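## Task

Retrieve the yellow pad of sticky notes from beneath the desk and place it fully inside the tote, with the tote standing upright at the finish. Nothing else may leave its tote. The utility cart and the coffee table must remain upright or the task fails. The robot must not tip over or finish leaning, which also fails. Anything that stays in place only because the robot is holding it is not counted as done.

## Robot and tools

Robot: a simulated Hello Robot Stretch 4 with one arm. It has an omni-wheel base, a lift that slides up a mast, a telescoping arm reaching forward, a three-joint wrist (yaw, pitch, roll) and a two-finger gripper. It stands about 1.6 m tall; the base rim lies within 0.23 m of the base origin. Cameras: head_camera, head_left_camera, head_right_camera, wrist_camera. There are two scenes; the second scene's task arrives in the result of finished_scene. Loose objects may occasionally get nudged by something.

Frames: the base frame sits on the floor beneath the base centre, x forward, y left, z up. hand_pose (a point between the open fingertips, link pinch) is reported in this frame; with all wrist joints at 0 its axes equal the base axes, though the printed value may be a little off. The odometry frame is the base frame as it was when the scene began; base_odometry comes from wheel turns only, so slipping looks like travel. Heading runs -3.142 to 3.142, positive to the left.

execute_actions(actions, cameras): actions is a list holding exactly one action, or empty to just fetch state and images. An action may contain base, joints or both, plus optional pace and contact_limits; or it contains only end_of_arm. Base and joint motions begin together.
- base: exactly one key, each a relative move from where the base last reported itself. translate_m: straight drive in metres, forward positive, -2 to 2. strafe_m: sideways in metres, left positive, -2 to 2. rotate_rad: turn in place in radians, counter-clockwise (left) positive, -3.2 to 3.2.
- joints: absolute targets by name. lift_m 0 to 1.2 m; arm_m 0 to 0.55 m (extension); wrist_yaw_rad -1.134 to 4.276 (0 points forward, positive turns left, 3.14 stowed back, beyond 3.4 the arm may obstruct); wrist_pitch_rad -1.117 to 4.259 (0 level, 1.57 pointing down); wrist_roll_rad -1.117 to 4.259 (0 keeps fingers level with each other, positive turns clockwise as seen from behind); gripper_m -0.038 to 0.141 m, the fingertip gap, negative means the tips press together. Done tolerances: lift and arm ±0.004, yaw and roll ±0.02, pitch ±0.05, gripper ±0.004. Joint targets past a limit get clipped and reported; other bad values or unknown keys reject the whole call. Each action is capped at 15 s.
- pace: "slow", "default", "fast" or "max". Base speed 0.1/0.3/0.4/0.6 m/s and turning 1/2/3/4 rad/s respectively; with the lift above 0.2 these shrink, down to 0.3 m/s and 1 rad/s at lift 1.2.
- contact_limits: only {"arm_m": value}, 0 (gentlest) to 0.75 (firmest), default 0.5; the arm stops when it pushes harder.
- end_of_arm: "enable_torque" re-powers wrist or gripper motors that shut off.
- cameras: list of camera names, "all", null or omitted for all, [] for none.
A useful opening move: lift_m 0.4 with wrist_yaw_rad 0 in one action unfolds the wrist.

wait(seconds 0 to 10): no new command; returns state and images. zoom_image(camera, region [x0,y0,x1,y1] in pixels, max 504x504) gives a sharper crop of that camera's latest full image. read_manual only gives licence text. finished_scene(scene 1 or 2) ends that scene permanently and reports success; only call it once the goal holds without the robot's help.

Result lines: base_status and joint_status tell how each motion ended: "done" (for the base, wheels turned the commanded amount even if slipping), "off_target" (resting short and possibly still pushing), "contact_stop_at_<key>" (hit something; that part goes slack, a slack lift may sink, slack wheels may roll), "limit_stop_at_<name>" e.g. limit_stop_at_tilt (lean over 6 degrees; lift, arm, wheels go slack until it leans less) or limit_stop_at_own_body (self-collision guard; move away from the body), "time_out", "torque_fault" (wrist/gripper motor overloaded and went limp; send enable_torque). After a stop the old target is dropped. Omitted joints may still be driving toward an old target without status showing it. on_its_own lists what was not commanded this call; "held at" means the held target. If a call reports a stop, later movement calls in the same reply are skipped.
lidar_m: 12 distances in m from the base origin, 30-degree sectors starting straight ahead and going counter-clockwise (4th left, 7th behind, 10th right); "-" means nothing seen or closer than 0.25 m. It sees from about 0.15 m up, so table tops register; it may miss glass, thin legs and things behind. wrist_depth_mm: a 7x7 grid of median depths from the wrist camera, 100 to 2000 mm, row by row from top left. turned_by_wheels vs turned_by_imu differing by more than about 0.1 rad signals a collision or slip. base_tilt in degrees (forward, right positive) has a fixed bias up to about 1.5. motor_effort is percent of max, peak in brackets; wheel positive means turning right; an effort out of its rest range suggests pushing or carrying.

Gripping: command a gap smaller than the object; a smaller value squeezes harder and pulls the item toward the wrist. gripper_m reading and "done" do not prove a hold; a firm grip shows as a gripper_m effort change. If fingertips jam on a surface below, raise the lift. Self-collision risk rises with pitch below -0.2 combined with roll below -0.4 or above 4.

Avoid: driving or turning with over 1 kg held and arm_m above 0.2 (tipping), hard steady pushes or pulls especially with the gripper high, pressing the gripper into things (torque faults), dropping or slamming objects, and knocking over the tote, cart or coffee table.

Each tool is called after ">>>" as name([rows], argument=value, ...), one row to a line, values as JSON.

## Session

>>> execute_actions(actions=[])

Scene clock: 0.00 s.
base_odometry: x=+0.000 y=+0.000 heading=+0.000 (m, m, rad; odometry frame)
turned_by_wheels: +0.000 (rad since the last result)
turned_by_imu: +0.000 (rad since the last result)
base_tilt: forward=+0.2 right=+0.1 (deg)
lidar_m: 1.53 1.55 1.49 2.53 1.71 1.76 1.83 1.27 1.31 1.73 1.55 1.61
base_status: not commanded
joint_positions: lift_m=+0.276 arm_m=+0.001 wrist_yaw_rad=+3.153 wrist_pitch_rad=+0.013 wrist_roll_rad=-0.020 gripper_m=+0.057
joint_status: not commanded
motor_effort: lift_m=+18 arm_m=-1 wrist_yaw_rad=-2 wrist_pitch_rad=-8 wrist_roll_rad=+2 gripper_m=+0 wheel_0=+0 wheel_1=+1 wheel_2=+0 (%)
hand_pose: x=-0.1178 y=+0.0841 z=+0.4501 quat_wxyz=(-0.006, -0.006, -0.010, +1.000) (m; base frame)
wrist_depth_mm: - 144 219 - - - - / - 113 141 - - - - / - 109 140 - - - - / - 120 143 - - - - / 144 142 1863 - - - - / 216 1661 1708 1921 1576 1921 1863 / 214 1182 1060 1255 1078 1205 1229
pictures: head_camera, head_left_camera, head_right_camera, wrist_camera
camera_calibration (this result's frames):
wrist_camera: T_world_to_cam=[[-0.0486648, 0.998473, 0.0261492, -0.0940911], [-0.0227372, 0.025066, -0.999427, 0.515588], [-0.998556, -0.0492314, 0.0214827, 0.0984172], [0, 0, 0, 1]] pos_world=[0.105419, 0.0858689, 0.515639]
Images, in order (width x height): head_camera 420x560, head_left_camera 420x672, head_right_camera 420x672, wrist_camera 616x392.

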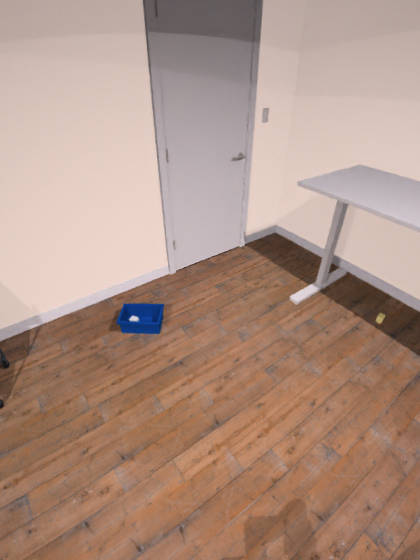

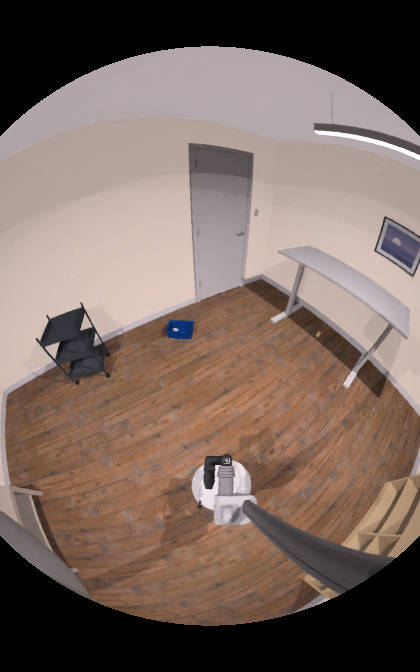

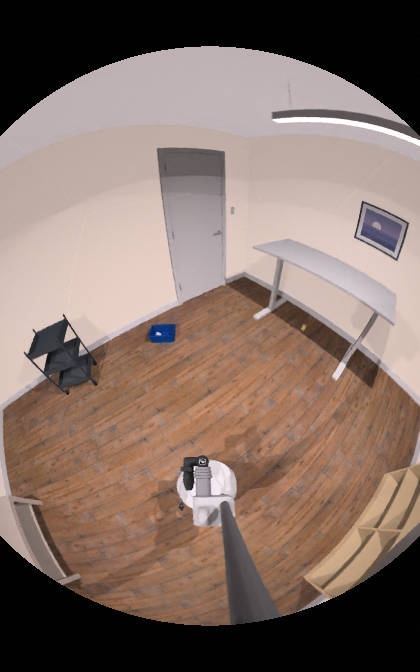

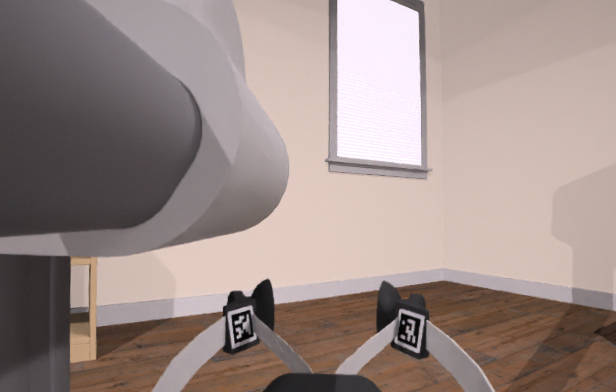

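>>> execute_actions([
  {"base":{"rotate_rad":-0.62},"joints":{"lift_m":0.4,"wrist_yaw_rad":0,"gripper_m":0.14}},
], cameras=[])

>>> execute_actions([
  {"base":{"translate_m":1.1},"joints":{"lift_m":0.3,"wrist_pitch_rad":0.6},"pace":"fast"},
], cameras=["head_camera","wrist_camera"])

Scene clock: 9.53 s.
base_odometry: x=+0.000 y=+0.000 heading=-0.620 (m, m, rad; odometry frame)
turned_by_wheels: -0.620 (rad since the last result)
turned_by_imu: -0.627 (rad since the last result)
base_tilt: forward=+0.0 right=+0.0 (deg)
lidar_m: 1.58 1.90 1.52 1.49 2.47 1.73 1.75 1.93 1.30 1.29 1.60 1.57
base_status: done
joint_positions: lift_m=+0.400 arm_m=+0.001 wrist_yaw_rad=+0.000 wrist_pitch_rad=+0.013 wrist_roll_rad=-0.020 gripper_m=+0.140
joint_status: all done
motor_effort: lift_m=+20(20) arm_m=-1(1) wrist_yaw_rad=-1(9) wrist_pitch_rad=-7(9) wrist_roll_rad=+3(2) gripper_m=-1(4) wheel_0=+2(0) wheel_1=+1(12) wheel_2=+1(4) (%)
hand_pose: x=+0.4601 y=-0.0873 z=+0.5744 quat_wxyz=(+1.000, -0.010, +0.006, +0.000) (m; base frame)
wrist_depth_mm: 1921 - - - - 1921 1808 / 1921 - - - - 1863 1808 / 1921 - - 1808 1576 1464 1808 / 1983 - - - - 1863 1756 / 1983 - - - - 1863 1808 / 1921 - 1863 - - 208 1708 / 1499 1430 1430 159 1308 1397 1537
pictures: none
No camera images: the call's "cameras" was empty. Leave "cameras" out to get every camera's image.

Scene clock: 13.63 s.
base_odometry: x=+0.896 y=-0.639 heading=-0.620 (m, m, rad; odometry frame)
turned_by_wheels: +0.000 (rad since the last result)
turned_by_imu: +0.000 (rad since the last result)
base_tilt: forward=+0.2 right=+0.1 (deg)
lidar_m: 0.52 0.65 1.63 1.18 1.84 2.76 2.79 1.85 1.65 2.07 0.59 0.51
base_status: done
joint_positions: lift_m=+0.300 arm_m=+0.001 wrist_yaw_rad=+0.000 wrist_pitch_rad=+0.602 wrist_roll_rad=-0.020 gripper_m=+0.140
joint_status: all done
motor_effort: lift_m=+15(17) arm_m=-1(1) wrist_yaw_rad=-2(2) wrist_pitch_rad=-7(4) wrist_roll_rad=+2(2) gripper_m=+2(0) wheel_0=-1(8) wheel_1=-1(6) wheel_2=+0(8) (%)
hand_pose: x=+0.4094 y=-0.0874 z=+0.3151 quat_wxyz=(+0.955, -0.009, +0.296, +0.003) (m; base frame)
wrist_depth_mm: 1397 1182 1160 1042 976 878 831 / 1499 1281 1255 1098 1025 946 891 / 1281 1078 1229 1138 1078 1025 946 / 946 917 931 931 917 917 904 / 732 759 750 750 750 732 723 / 627 609 609 627 621 208 603 / 544 539 521 159 504 512 530
pictures: head_camera, wrist_camera
camera_calibration (this result's frames):
wrist_camera: T_world_to_cam=[[0.0455313, -0.998962, 0.00105162, -0.0988963], [-0.536802, -0.0253544, -0.843327, 0.553783], [0.842479, 0.0378332, -0.537399, 0.0492734], [0, 0, 0, 1]] pos_world=[0.260263, -0.086617, 0.493604]
Images, in order (width x height): head_camera 420x560, wrist_camera 616x392.

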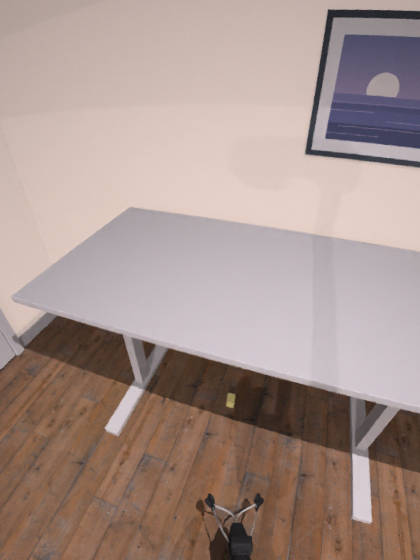

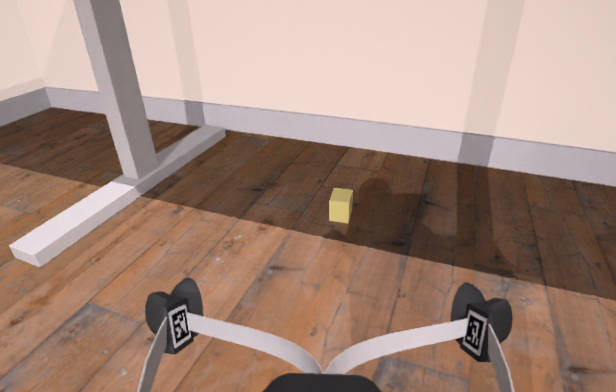

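>>> execute_actions([
  {"base":{"strafe_m":-0.03},"joints":{"lift_m":0.22,"arm_m":0.2}},
], cameras=[])

>>> execute_actions([
  {"base":{"translate_m":0.25},"joints":{"arm_m":0.35,"wrist_pitch_rad":1.1}},
], cameras=["wrist_camera"])

Scene clock: 18.27 s.
base_odometry: x=+0.878 y=-0.663 heading=-0.620 (m, m, rad; odometry frame)
turned_by_wheels: +0.000 (rad since the last result)
turned_by_imu: -0.001 (rad since the last result)
base_tilt: forward=+0.1 right=+0.1 (deg)
lidar_m: 0.53 0.65 1.66 1.18 1.87 2.76 2.79 1.82 1.63 2.04 0.58 0.52
base_status: done
joint_positions: lift_m=+0.220 arm_m=+0.199 wrist_yaw_rad=+0.000 wrist_pitch_rad=+0.602 wrist_roll_rad=-0.020 gripper_m=+0.140
joint_status: all done
motor_effort: lift_m=+15(18) arm_m=+5(5) wrist_yaw_rad=-1(2) wrist_pitch_rad=-5(7) wrist_roll_rad=+2(2) gripper_m=+1(1) wheel_0=-1(9) wheel_1=+2(10) wheel_2=-1(2) (%)
hand_pose: x=+0.6079 y=-0.0874 z=+0.2351 quat_wxyz=(+0.955, -0.009, +0.296, +0.003) (m; base frame)
wrist_depth_mm: 640 1025 931 842 778 732 676 / 668 1118 1008 917 842 768 723 / 723 1025 1025 960 904 809 768 / 723 788 778 768 759 759 759 / 634 634 627 615 621 615 609 / 530 508 504 521 521 209 508 / 455 445 436 159 421 430 449
pictures: none
No camera images: the call's "cameras" was empty. Leave "cameras" out to get every camera's image.

Scene clock: 20.53 s.
base_odometry: x=+1.082 y=-0.808 heading=-0.620 (m, m, rad; odometry frame)
turned_by_wheels: +0.000 (rad since the last result)
turned_by_imu: +0.000 (rad since the last result)
base_tilt: forward=+0.1 right=+0.1 (deg)
lidar_m: 0.28 0.35 0.68 1.25 1.27 3.01 3.03 1.93 1.72 0.52 0.32 0.27
base_status: done
joint_positions: lift_m=+0.220 arm_m=+0.349 wrist_yaw_rad=+0.000 wrist_pitch_rad=+1.101 wrist_roll_rad=-0.020 gripper_m=+0.140
joint_status: all done
motor_effort: lift_m=+15(15) arm_m=+5(5) wrist_yaw_rad=+1(0) wrist_pitch_rad=-3(5) wrist_roll_rad=+2(2) gripper_m=+0(3) wheel_0=+0(4) wheel_1=+1(6) wheel_2=+0(9) (%)
hand_pose: x=+0.6507 y=-0.0874 z=+0.1412 quat_wxyz=(+0.852, -0.008, +0.523, +0.005) (m; base frame)
wrist_depth_mm: 554 585 580 554 525 484 452 / 530 525 517 504 500 500 484 / 480 473 462 462 455 449 442 / 433 433 427 421 415 413 407 / 399 397 394 340 384 382 377 / 368 362 357 355 355 208 347 / 345 340 334 159 324 324 327
pictures: wrist_camera
camera_calibration (this result's frames):
wrist_camera: T_world_to_cam=[[0.0405607, -0.99896, -0.0208429, -0.103369], [-0.874955, -0.025437, -0.483536, 0.705905], [0.482503, 0.0378492, -0.875076, 0.034507], [0, 0, 0, 1]] pos_world=[0.605178, -0.086611, 0.369372]
Images, in order (width x height): wrist_camera 616x392.

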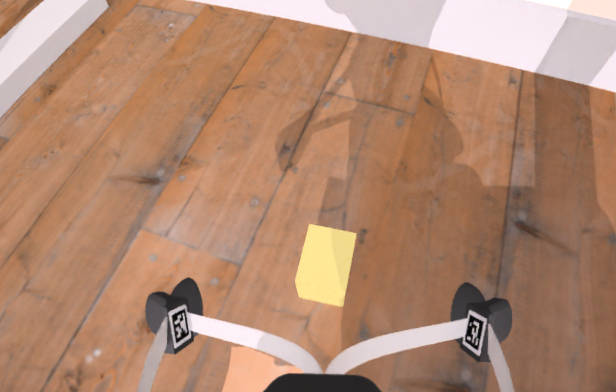

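>>> execute_actions([
  {"joints":{"arm_m":0.42,"lift_m":0.106,"wrist_roll_rad":0.18},"pace":"slow"},
], cameras=["wrist_camera"])

>>> execute_actions([
  {"joints":{"gripper_m":0.0}},
], cameras=["wrist_camera"])

>>> execute_actions([
  {"joints":{"lift_m":0.2},"pace":"slow"},
], cameras=["wrist_camera"])

Scene clock: 26.17 s.
base_odometry: x=+1.082 y=-0.808 heading=-0.620 (m, m, rad; odometry frame)
turned_by_wheels: +0.000 (rad since the last result)
turned_by_imu: -0.001 (rad since the last result)
base_tilt: forward=+0.1 right=+0.0 (deg)
lidar_m: 0.25 0.35 0.68 1.26 1.28 3.01 3.02 1.95 1.71 0.54 0.33 0.25
base_status: not commanded
joint_positions: lift_m=+0.106 arm_m=+0.419 wrist_yaw_rad=+0.000 wrist_pitch_rad=+1.101 wrist_roll_rad=+0.180 gripper_m=+0.140
joint_status: all done
motor_effort: lift_m=+15(11) arm_m=+5(5) wrist_yaw_rad=+0(1) wrist_pitch_rad=-3(5) wrist_roll_rad=+3(5) gripper_m=+1(1) wheel_0=+0(0) wheel_1=+1(0) wheel_2=+0(0) (%)
hand_pose: x=+0.7206 y=-0.0874 z=+0.0272 quat_wxyz=(+0.849, +0.076, +0.521, -0.047) (m; base frame)
wrist_depth_mm: 462 433 413 392 375 355 342 / 407 389 368 353 338 324 314 / 362 345 330 320 306 296 287 / 327 315 301 291 282 272 264 / 297 289 278 270 260 252 245 / 274 266 252 196 239 208 230 / 254 246 237 159 220 217 216
pictures: wrist_camera
camera_calibration (this result's frames):
wrist_camera: T_world_to_cam=[[-0.136481, -0.984435, -0.110728, 0.0227199], [-0.861779, 0.17311, -0.476833, 0.719675], [0.488579, 0.0303446, -0.871992, -0.104085], [0, 0, 0, 1]] pos_world=[0.674156, -0.0990582, 0.254919]
Images, in order (width x height): wrist_camera 616x392.

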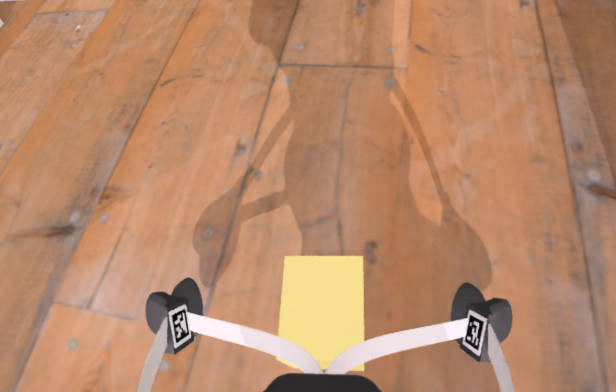

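Scene clock: 28.53 s.
base_odometry: x=+1.082 y=-0.808 heading=-0.620 (m, m, rad; odometry frame)
turned_by_wheels: +0.000 (rad since the last result)
turned_by_imu: +0.000 (rad since the last result)
base_tilt: forward=+0.1 right=+0.1 (deg)
lidar_m: 0.27 0.35 0.68 1.26 1.30 3.01 3.04 1.91 1.74 0.52 0.33 0.27
base_status: not commanded
joint_positions: lift_m=+0.106 arm_m=+0.419 wrist_yaw_rad=+0.000 wrist_pitch_rad=+1.101 wrist_roll_rad=+0.180 gripper_m=+0.001
joint_status: all done
motor_effort: lift_m=+15(15) arm_m=+5(5) wrist_yaw_rad=-1(1) wrist_pitch_rad=-3(5) wrist_roll_rad=+3(3) gripper_m=-24(26) wheel_0=+0(0) wheel_1=+0(1) wheel_2=+0(0) (%)
hand_pose: x=+0.7205 y=-0.0874 z=+0.0272 quat_wxyz=(+0.849, +0.076, +0.521, -0.047) (m; base frame)
wrist_depth_mm: 459 433 410 389 373 353 343 / 407 384 366 349 336 322 314 / 359 343 332 319 304 294 287 / 327 314 301 291 281 272 264 / 297 289 278 270 259 251 246 / 273 265 255 186 202 235 229 / 256 246 234 173 181 163 216
pictures: wrist_camera
camera_calibration (this result's frames):
wrist_camera: T_world_to_cam=[[-0.136532, -0.984435, -0.110665, 0.0227306], [-0.861999, 0.17311, -0.476435, 0.719687], [0.488176, 0.0303446, -0.872217, -0.103807], [0, 0, 0, 1]] pos_world=[0.674149, -0.0990582, 0.254857]
Images, in order (width x height): wrist_camera 616x392.

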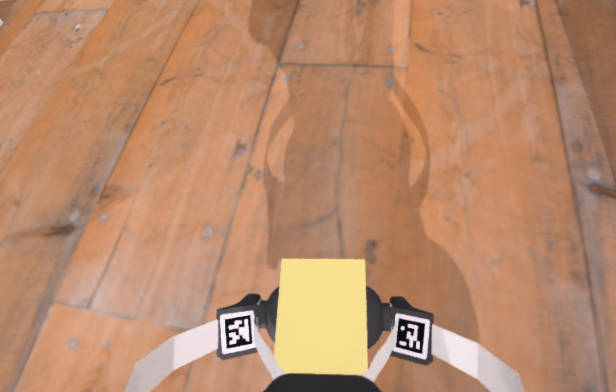

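Scene clock: 30.20 s.
base_odometry: x=+1.082 y=-0.808 heading=-0.620 (m, m, rad; odometry frame)
turned_by_wheels: +0.000 (rad since the last result)
turned_by_imu: +0.000 (rad since the last result)
base_tilt: forward=+0.2 right=+0.1 (deg)
lidar_m: 0.28 0.35 0.69 1.26 1.28 3.02 3.03 1.92 1.74 0.54 0.33 0.27
base_status: not commanded
joint_positions: lift_m=+0.200 arm_m=+0.419 wrist_yaw_rad=+0.000 wrist_pitch_rad=+1.102 wrist_roll_rad=+0.180 gripper_m=+0.001
joint_status: all done
motor_effort: lift_m=+22(24) arm_m=+5(5) wrist_yaw_rad=-2(3) wrist_pitch_rad=-5(5) wrist_roll_rad=+3(3) gripper_m=-22(23) wheel_0=+1(0) wheel_1=+1(0) wheel_2=-1(0) (%)
hand_pose: x=+0.7205 y=-0.0874 z=+0.1206 quat_wxyz=(+0.849, +0.076, +0.521, -0.047) (m; base frame)
wrist_depth_mm: 564 535 512 480 455 439 424 / 539 525 500 477 462 439 430 / 492 473 452 433 418 402 389 / 445 427 413 399 387 373 362 / 407 394 379 370 355 343 334 / 375 362 349 186 203 322 312 / 349 338 319 173 180 163 294
pictures: wrist_camera
camera_calibration (this result's frames):
wrist_camera: T_world_to_cam=[[-0.136544, -0.984435, -0.11065, 0.033077], [-0.862052, 0.17311, -0.47634, 0.764221], [0.48808, 0.0303446, -0.872271, -0.0222086], [0, 0, 0, 1]] pos_world=[0.674154, -0.0990582, 0.348317]
Images, in order (width x height): wrist_camera 616x392.

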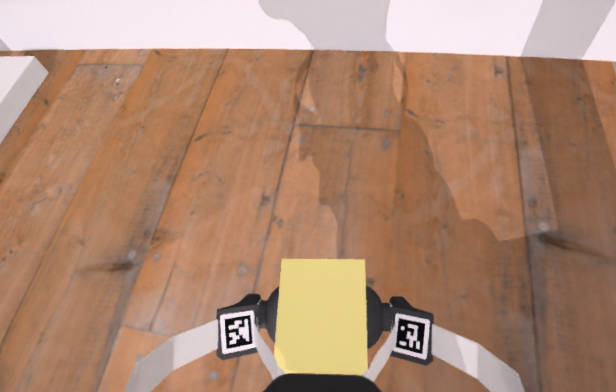

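>>> execute_actions([
  {"base":{"translate_m":-0.5},"joints":{"arm_m":0.1,"wrist_roll_rad":0}},
], cameras=[])

>>> execute_actions([
  {"base":{"rotate_rad":1.53},"joints":{"lift_m":0.35},"pace":"slow"},
], cameras=[])

>>> execute_actions([
  {"base":{"translate_m":0.6}},
], cameras=["head_camera","wrist_camera"])

Scene clock: 37.23 s.
base_odometry: x=+0.675 y=-0.518 heading=-0.620 (m, m, rad; odometry frame)
turned_by_wheels: +0.000 (rad since the last result)
turned_by_imu: -0.001 (rad since the last result)
base_tilt: forward=+0.2 right=+0.1 (deg)
lidar_m: 0.76 0.95 1.75 1.20 1.70 2.55 2.56 1.73 1.54 1.56 0.85 0.75
base_status: done
joint_positions: lift_m=+0.200 arm_m=+0.101 wrist_yaw_rad=+0.000 wrist_pitch_rad=+1.102 wrist_roll_rad=+0.000 gripper_m=+0.001
joint_status: all done
motor_effort: lift_m=+21(21) arm_m=-5(3) wrist_yaw_rad=-2(3) wrist_pitch_rad=-6(7) wrist_roll_rad=+2(1) gripper_m=-26(26) wheel_0=-1(8) wheel_1=+0(6) wheel_2=-1(9) (%)
hand_pose: x=+0.4021 y=-0.0874 z=+0.1206 quat_wxyz=(+0.852, +0.000, +0.523, +0.000) (m; base frame)
wrist_depth_mm: 569 554 544 539 525 517 508 / 508 500 488 480 473 466 462 / 459 452 439 433 427 424 418 / 415 410 402 402 394 389 382 / 382 377 370 366 364 357 355 / 351 349 342 186 202 332 329 / 330 324 312 173 181 163 307
pictures: none
No camera images: the call's "cameras" was empty. Leave "cameras" out to get every camera's image.

Scene clock: 40.03 s.
base_odometry: x=+0.675 y=-0.518 heading=+0.910 (m, m, rad; odometry frame)
turned_by_wheels: +1.530 (rad since the last result)
turned_by_imu: +1.546 (rad since the last result)
base_tilt: forward=+0.2 right=+0.0 (deg)
lidar_m: 1.19 1.69 2.54 2.56 1.78 1.56 1.54 0.85 0.75 0.74 0.90 1.76
base_status: done
joint_positions: lift_m=+0.350 arm_m=+0.101 wrist_yaw_rad=+0.000 wrist_pitch_rad=+1.102 wrist_roll_rad=+0.000 gripper_m=+0.001
joint_status: all done
motor_effort: lift_m=+21(22) arm_m=-5(5) wrist_yaw_rad=+0(1) wrist_pitch_rad=-5(7) wrist_roll_rad=+2(2) gripper_m=-23(24) wheel_0=-1(4) wheel_1=-1(4) wheel_2=-1(7) (%)
hand_pose: x=+0.4022 y=-0.0874 z=+0.2706 quat_wxyz=(+0.852, +0.000, +0.523, +0.000) (m; base frame)
wrist_depth_mm: 809 788 788 759 750 741 723 / 723 707 691 683 668 661 661 / 654 640 634 627 609 597 591 / 591 585 580 569 564 554 549 / 549 544 535 521 517 512 504 / 504 496 488 185 203 477 466 / 469 466 449 173 180 163 439
pictures: none
No camera images: the call's "cameras" was empty. Leave "cameras" out to get every camera's image.

Scene clock: 43.50 s.
base_odometry: x=+1.043 y=-0.044 heading=+0.910 (m, m, rad; odometry frame)
turned_by_wheels: +0.000 (rad since the last result)
turned_by_imu: +0.000 (rad since the last result)
base_tilt: forward=+0.2 right=+0.1 (deg)
lidar_m: 0.59 1.22 1.32 2.36 2.91 2.12 2.17 1.04 0.91 0.92 1.35 0.63
base_status: done
joint_positions: lift_m=+0.350 arm_m=+0.101 wrist_yaw_rad=+0.000 wrist_pitch_rad=+1.102 wrist_roll_rad=+0.000 gripper_m=+0.001
joint_status: not commanded
motor_effort: lift_m=+20(21) arm_m=-5(5) wrist_yaw_rad=+0(2) wrist_pitch_rad=-4(5) wrist_roll_rad=+1(2) gripper_m=-26(24) wheel_0=+0(6) wheel_1=+0(7) wheel_2=+0(12) (%)
hand_pose: x=+0.4022 y=-0.0874 z=+0.2707 quat_wxyz=(+0.852, +0.000, +0.523, +0.000) (m; base frame)
wrist_depth_mm: 809 798 788 627 750 732 723 / 732 707 683 661 585 661 661 / 654 647 634 603 569 603 603 / 597 585 580 559 554 554 549 / 544 535 530 530 521 512 504 / 504 500 488 186 202 473 469 / 473 462 445 173 180 163 442
pictures: head_camera, wrist_camera
camera_calibration (this result's frames):
wrist_camera: T_world_to_cam=[[0.0226038, -0.999296, -0.02994, -0.0809406], [-0.875535, -0.0053294, -0.483125, 0.552946], [0.482625, 0.037134, -0.875039, 0.267618], [0, 0, 0, 1]] pos_world=[0.356794, -0.0878744, 0.498895]
Images, in order (width x height): head_camera 420x560, wrist_camera 616x392.

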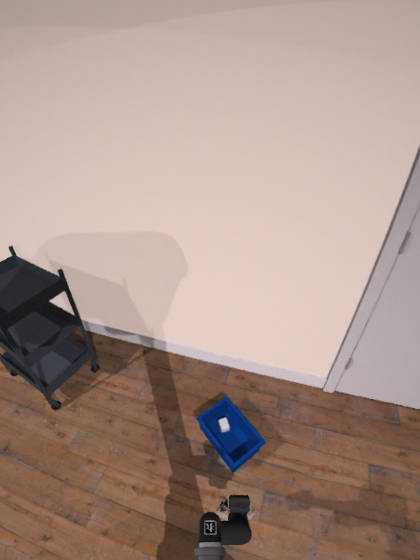

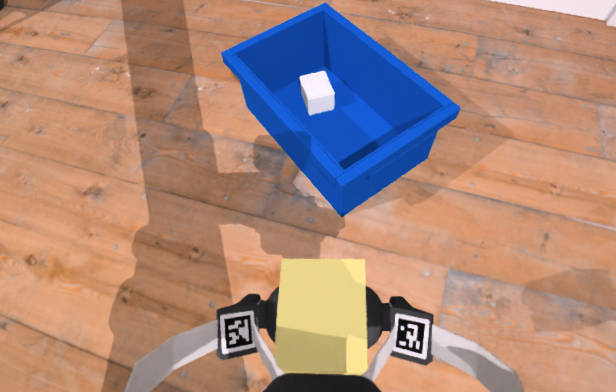

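>>> execute_actions([
  {"base":{"strafe_m":-0.055},"joints":{"arm_m":0.49,"wrist_pitch_rad":1.4,"wrist_roll_rad":-0.6}},
], cameras=["head_camera","wrist_camera"])

Scene clock: 51.97 s.
base_odometry: x=+1.086 y=-0.078 heading=+0.910 (m, m, rad; odometry frame)
turned_by_wheels: +0.000 (rad since the last result)
turned_by_imu: -0.001 (rad since the last result)
base_tilt: forward=+0.1 right=+0.1 (deg)
lidar_m: 0.62 1.31 1.29 2.45 2.94 2.17 2.17 1.00 0.87 0.87 1.31 0.71
base_status: done
joint_positions: lift_m=+0.350 arm_m=+0.489 wrist_yaw_rad=+0.000 wrist_pitch_rad=+1.400 wrist_roll_rad=-0.600 gripper_m=+0.001
joint_status: all done
motor_effort: lift_m=+20(20) arm_m=+5(5) wrist_yaw_rad=-2(1) wrist_pitch_rad=-2(1) wrist_roll_rad=+2(2) gripper_m=-22(26) wheel_0=-1(7) wheel_1=+0(11) wheel_2=-1(3) (%)
hand_pose: x=+0.7089 y=-0.0874 z=+0.2437 quat_wxyz=(+0.731, -0.226, +0.616, +0.190) (m; base frame)
wrist_depth_mm: 504 508 517 521 530 535 492 / 492 496 500 413 517 521 525 / 477 488 480 484 488 500 512 / 462 466 469 473 480 488 496 / 452 455 455 459 449 477 480 / 439 442 336 186 203 462 469 / 430 430 324 173 180 163 452
pictures: head_camera, wrist_camera
camera_calibration (this result's frames):
wrist_camera: T_world_to_cam=[[0.567933, -0.820869, 0.060214, -0.481668], [-0.803841, -0.568898, -0.173765, 0.63301], [0.176894, 0.0502846, -0.982944, 0.340122], [0, 0, 0, 1]] pos_world=[0.722229, -0.052372, 0.47332]
Images, in order (width x height): head_camera 420x560, wrist_camera 616x392.

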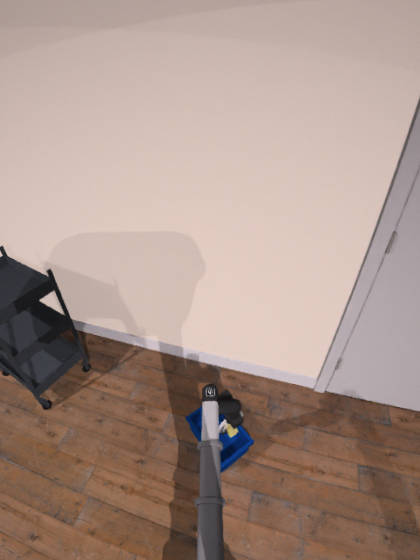

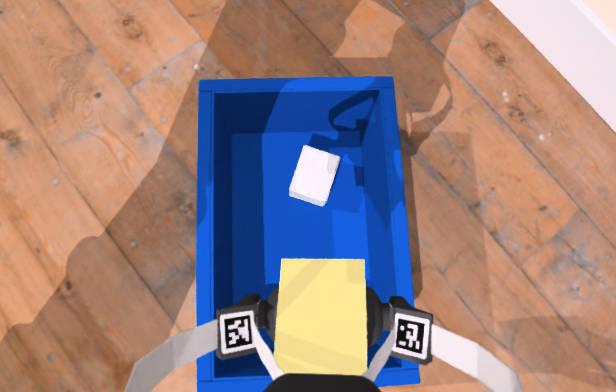

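>>> execute_actions([
  {"joints":{"lift_m":0.2},"pace":"slow"},
], cameras=["wrist_camera"])

>>> execute_actions([
  {"joints":{"lift_m":0.155},"pace":"slow"},
], cameras=["wrist_camera"])

Scene clock: 57.37 s.
base_odometry: x=+1.086 y=-0.078 heading=+0.910 (m, m, rad; odometry frame)
turned_by_wheels: +0.000 (rad since the last result)
turned_by_imu: -0.001 (rad since the last result)
base_tilt: forward=+0.1 right=+0.1 (deg)
lidar_m: 0.63 1.30 1.29 2.45 2.93 2.14 2.13 1.00 0.85 0.87 1.35 1.17
base_status: not commanded
joint_positions: lift_m=+0.200 arm_m=+0.489 wrist_yaw_rad=+0.000 wrist_pitch_rad=+1.400 wrist_roll_rad=-0.600 gripper_m=+0.001
joint_status: all done
motor_effort: lift_m=+15(20) arm_m=+5(5) wrist_yaw_rad=-2(2) wrist_pitch_rad=-2(2) wrist_roll_rad=+3(2) gripper_m=-25(25) wheel_0=+0(0) wheel_1=+0(1) wheel_2=-1(0) (%)
hand_pose: x=+0.7089 y=-0.0874 z=+0.0941 quat_wxyz=(+0.731, -0.226, +0.616, +0.190) (m; base frame)
wrist_depth_mm: 345 343 268 276 266 366 373 / 336 334 334 340 324 355 359 / 325 327 329 294 329 343 347 / 317 222 320 324 324 231 338 / 309 219 312 314 314 232 329 / 300 214 238 185 202 216 319 / 291 191 260 173 180 163 310
pictures: wrist_camera
camera_calibration (this result's frames):
wrist_camera: T_world_to_cam=[[0.567933, -0.82087, 0.060214, -0.472663], [-0.803841, -0.568898, -0.173765, 0.607021], [0.176894, 0.0502846, -0.982944, 0.193099], [0, 0, 0, 1]] pos_world=[0.722231, -0.052372, 0.323745]
Images, in order (width x height): wrist_camera 616x392.

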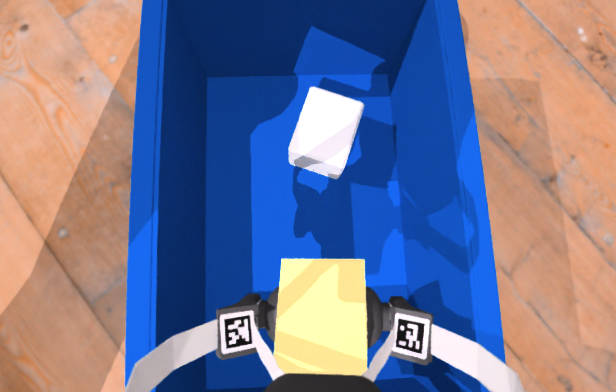

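Scene clock: 58.60 s.
base_odometry: x=+1.086 y=-0.078 heading=+0.910 (m, m, rad; odometry frame)
turned_by_wheels: +0.000 (rad since the last result)
turned_by_imu: +0.000 (rad since the last result)
base_tilt: forward=+0.2 right=+0.1 (deg)
lidar_m: 0.70 1.30 1.30 2.45 2.94 2.16 2.13 1.02 0.86 0.88 1.35 1.18
base_status: not commanded
joint_positions: lift_m=+0.155 arm_m=+0.489 wrist_yaw_rad=+0.000 wrist_pitch_rad=+1.400 wrist_roll_rad=-0.600 gripper_m=+0.001
joint_status: all done
motor_effort: lift_m=+15(15) arm_m=+5(5) wrist_yaw_rad=-1(2) wrist_pitch_rad=-1(2) wrist_roll_rad=+2(3) gripper_m=-22(25) wheel_0=-1(0) wheel_1=+0(0) wheel_2=-1(1) (%)
hand_pose: x=+0.7089 y=-0.0874 z=+0.0491 quat_wxyz=(+0.731, -0.226, +0.616, +0.190) (m; base frame)
wrist_depth_mm: 297 186 270 277 267 202 320 / 290 186 293 255 290 191 310 / 282 169 283 267 289 183 301 / 273 167 274 278 281 185 290 / 265 165 268 272 274 187 282 / 258 162 239 185 202 187 216 / 251 147 252 172 180 156 154
pictures: wrist_camera
camera_calibration (this result's frames):
wrist_camera: T_world_to_cam=[[0.567933, -0.820869, 0.060214, -0.469954], [-0.803841, -0.568898, -0.173765, 0.599202], [0.176894, 0.0502846, -0.982944, 0.148867], [0, 0, 0, 1]] pos_world=[0.722232, -0.052372, 0.278746]
Images, in order (width x height): wrist_camera 616x392.

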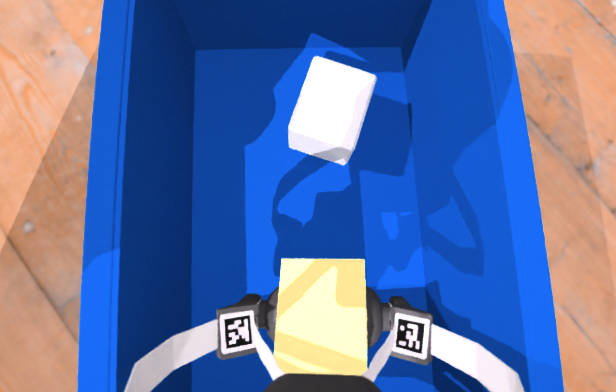

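>>> execute_actions([
  {"joints":{"gripper_m":0.065}},
], cameras=[])

>>> execute_actions([
  {"joints":{"lift_m":0.35}},
], cameras=["wrist_camera"])

Scene clock: 61.80 s.
base_odometry: x=+1.086 y=-0.078 heading=+0.910 (m, m, rad; odometry frame)
turned_by_wheels: +0.000 (rad since the last result)
turned_by_imu: +0.000 (rad since the last result)
base_tilt: forward=+0.2 right=+0.1 (deg)
lidar_m: 0.72 1.30 1.28 2.44 2.93 2.12 2.15 0.98 0.83 0.84 1.33 1.17
base_status: not commanded
joint_positions: lift_m=+0.155 arm_m=+0.489 wrist_yaw_rad=+0.000 wrist_pitch_rad=+1.400 wrist_roll_rad=-0.600 gripper_m=+0.065
joint_status: all done
motor_effort: lift_m=+15(15) arm_m=+5(5) wrist_yaw_rad=-1(2) wrist_pitch_rad=-1(2) wrist_roll_rad=+2(2) gripper_m=-3(23) wheel_0=+0(0) wheel_1=+0(0) wheel_2=-1(1) (%)
hand_pose: x=+0.7090 y=-0.0874 z=+0.0491 quat_wxyz=(+0.731, -0.226, +0.616, +0.190) (m; base frame)
wrist_depth_mm: 298 187 268 276 267 202 319 / 291 186 293 255 290 191 310 / 281 169 283 267 289 182 300 / 273 168 277 279 279 185 291 / 266 165 268 272 274 186 282 / 257 163 222 213 254 187 215 / 253 148 252 206 257 165 154
pictures: none
No camera images: the call's "cameras" was empty. Leave "cameras" out to get every camera's image.

Scene clock: 63.70 s.
base_odometry: x=+1.086 y=-0.078 heading=+0.910 (m, m, rad; odometry frame)
turned_by_wheels: +0.000 (rad since the last result)
turned_by_imu: +0.000 (rad since the last result)
base_tilt: forward=+0.2 right=+0.1 (deg)
lidar_m: 0.64 1.30 1.29 2.46 2.94 2.14 2.16 0.99 0.88 0.86 1.33 0.72
base_status: not commanded
joint_positions: lift_m=+0.350 arm_m=+0.489 wrist_yaw_rad=+0.000 wrist_pitch_rad=+1.400 wrist_roll_rad=-0.600 gripper_m=+0.065
joint_status: all done
motor_effort: lift_m=+21(17) arm_m=+5(5) wrist_yaw_rad=+0(1) wrist_pitch_rad=-1(1) wrist_roll_rad=+2(2) gripper_m=-3(3) wheel_0=-1(0) wheel_1=+0(0) wheel_2=-1(1) (%)
hand_pose: x=+0.7090 y=-0.0874 z=+0.2437 quat_wxyz=(+0.731, -0.226, +0.616, +0.190) (m; base frame)
wrist_depth_mm: 504 512 521 525 530 539 496 / 492 500 500 413 517 521 525 / 477 484 480 484 488 508 512 / 466 469 469 469 480 484 500 / 452 459 459 466 455 477 480 / 436 442 222 445 392 462 466 / 430 433 325 359 330 449 455
pictures: wrist_camera
camera_calibration (this result's frames):
wrist_camera: T_world_to_cam=[[0.5679, -0.820889, 0.0602563, -0.481675], [-0.803848, -0.56887, -0.173825, 0.63305], [0.176969, 0.0502785, -0.982931, 0.340024], [0, 0, 0, 1]] pos_world=[0.722245, -0.0523741, 0.473284]
Images, in order (width x height): wrist_camera 616x392.

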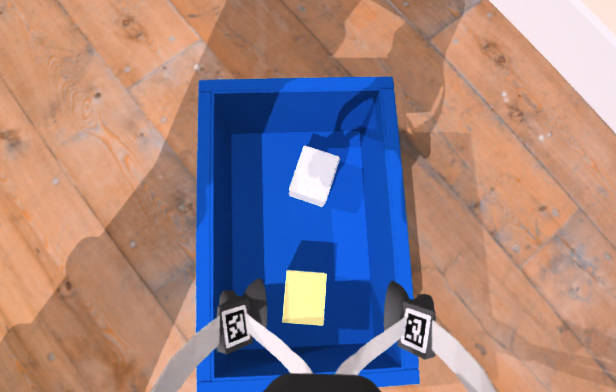

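>>> finished_scene(scene=2)

The scene is finished: the task was done.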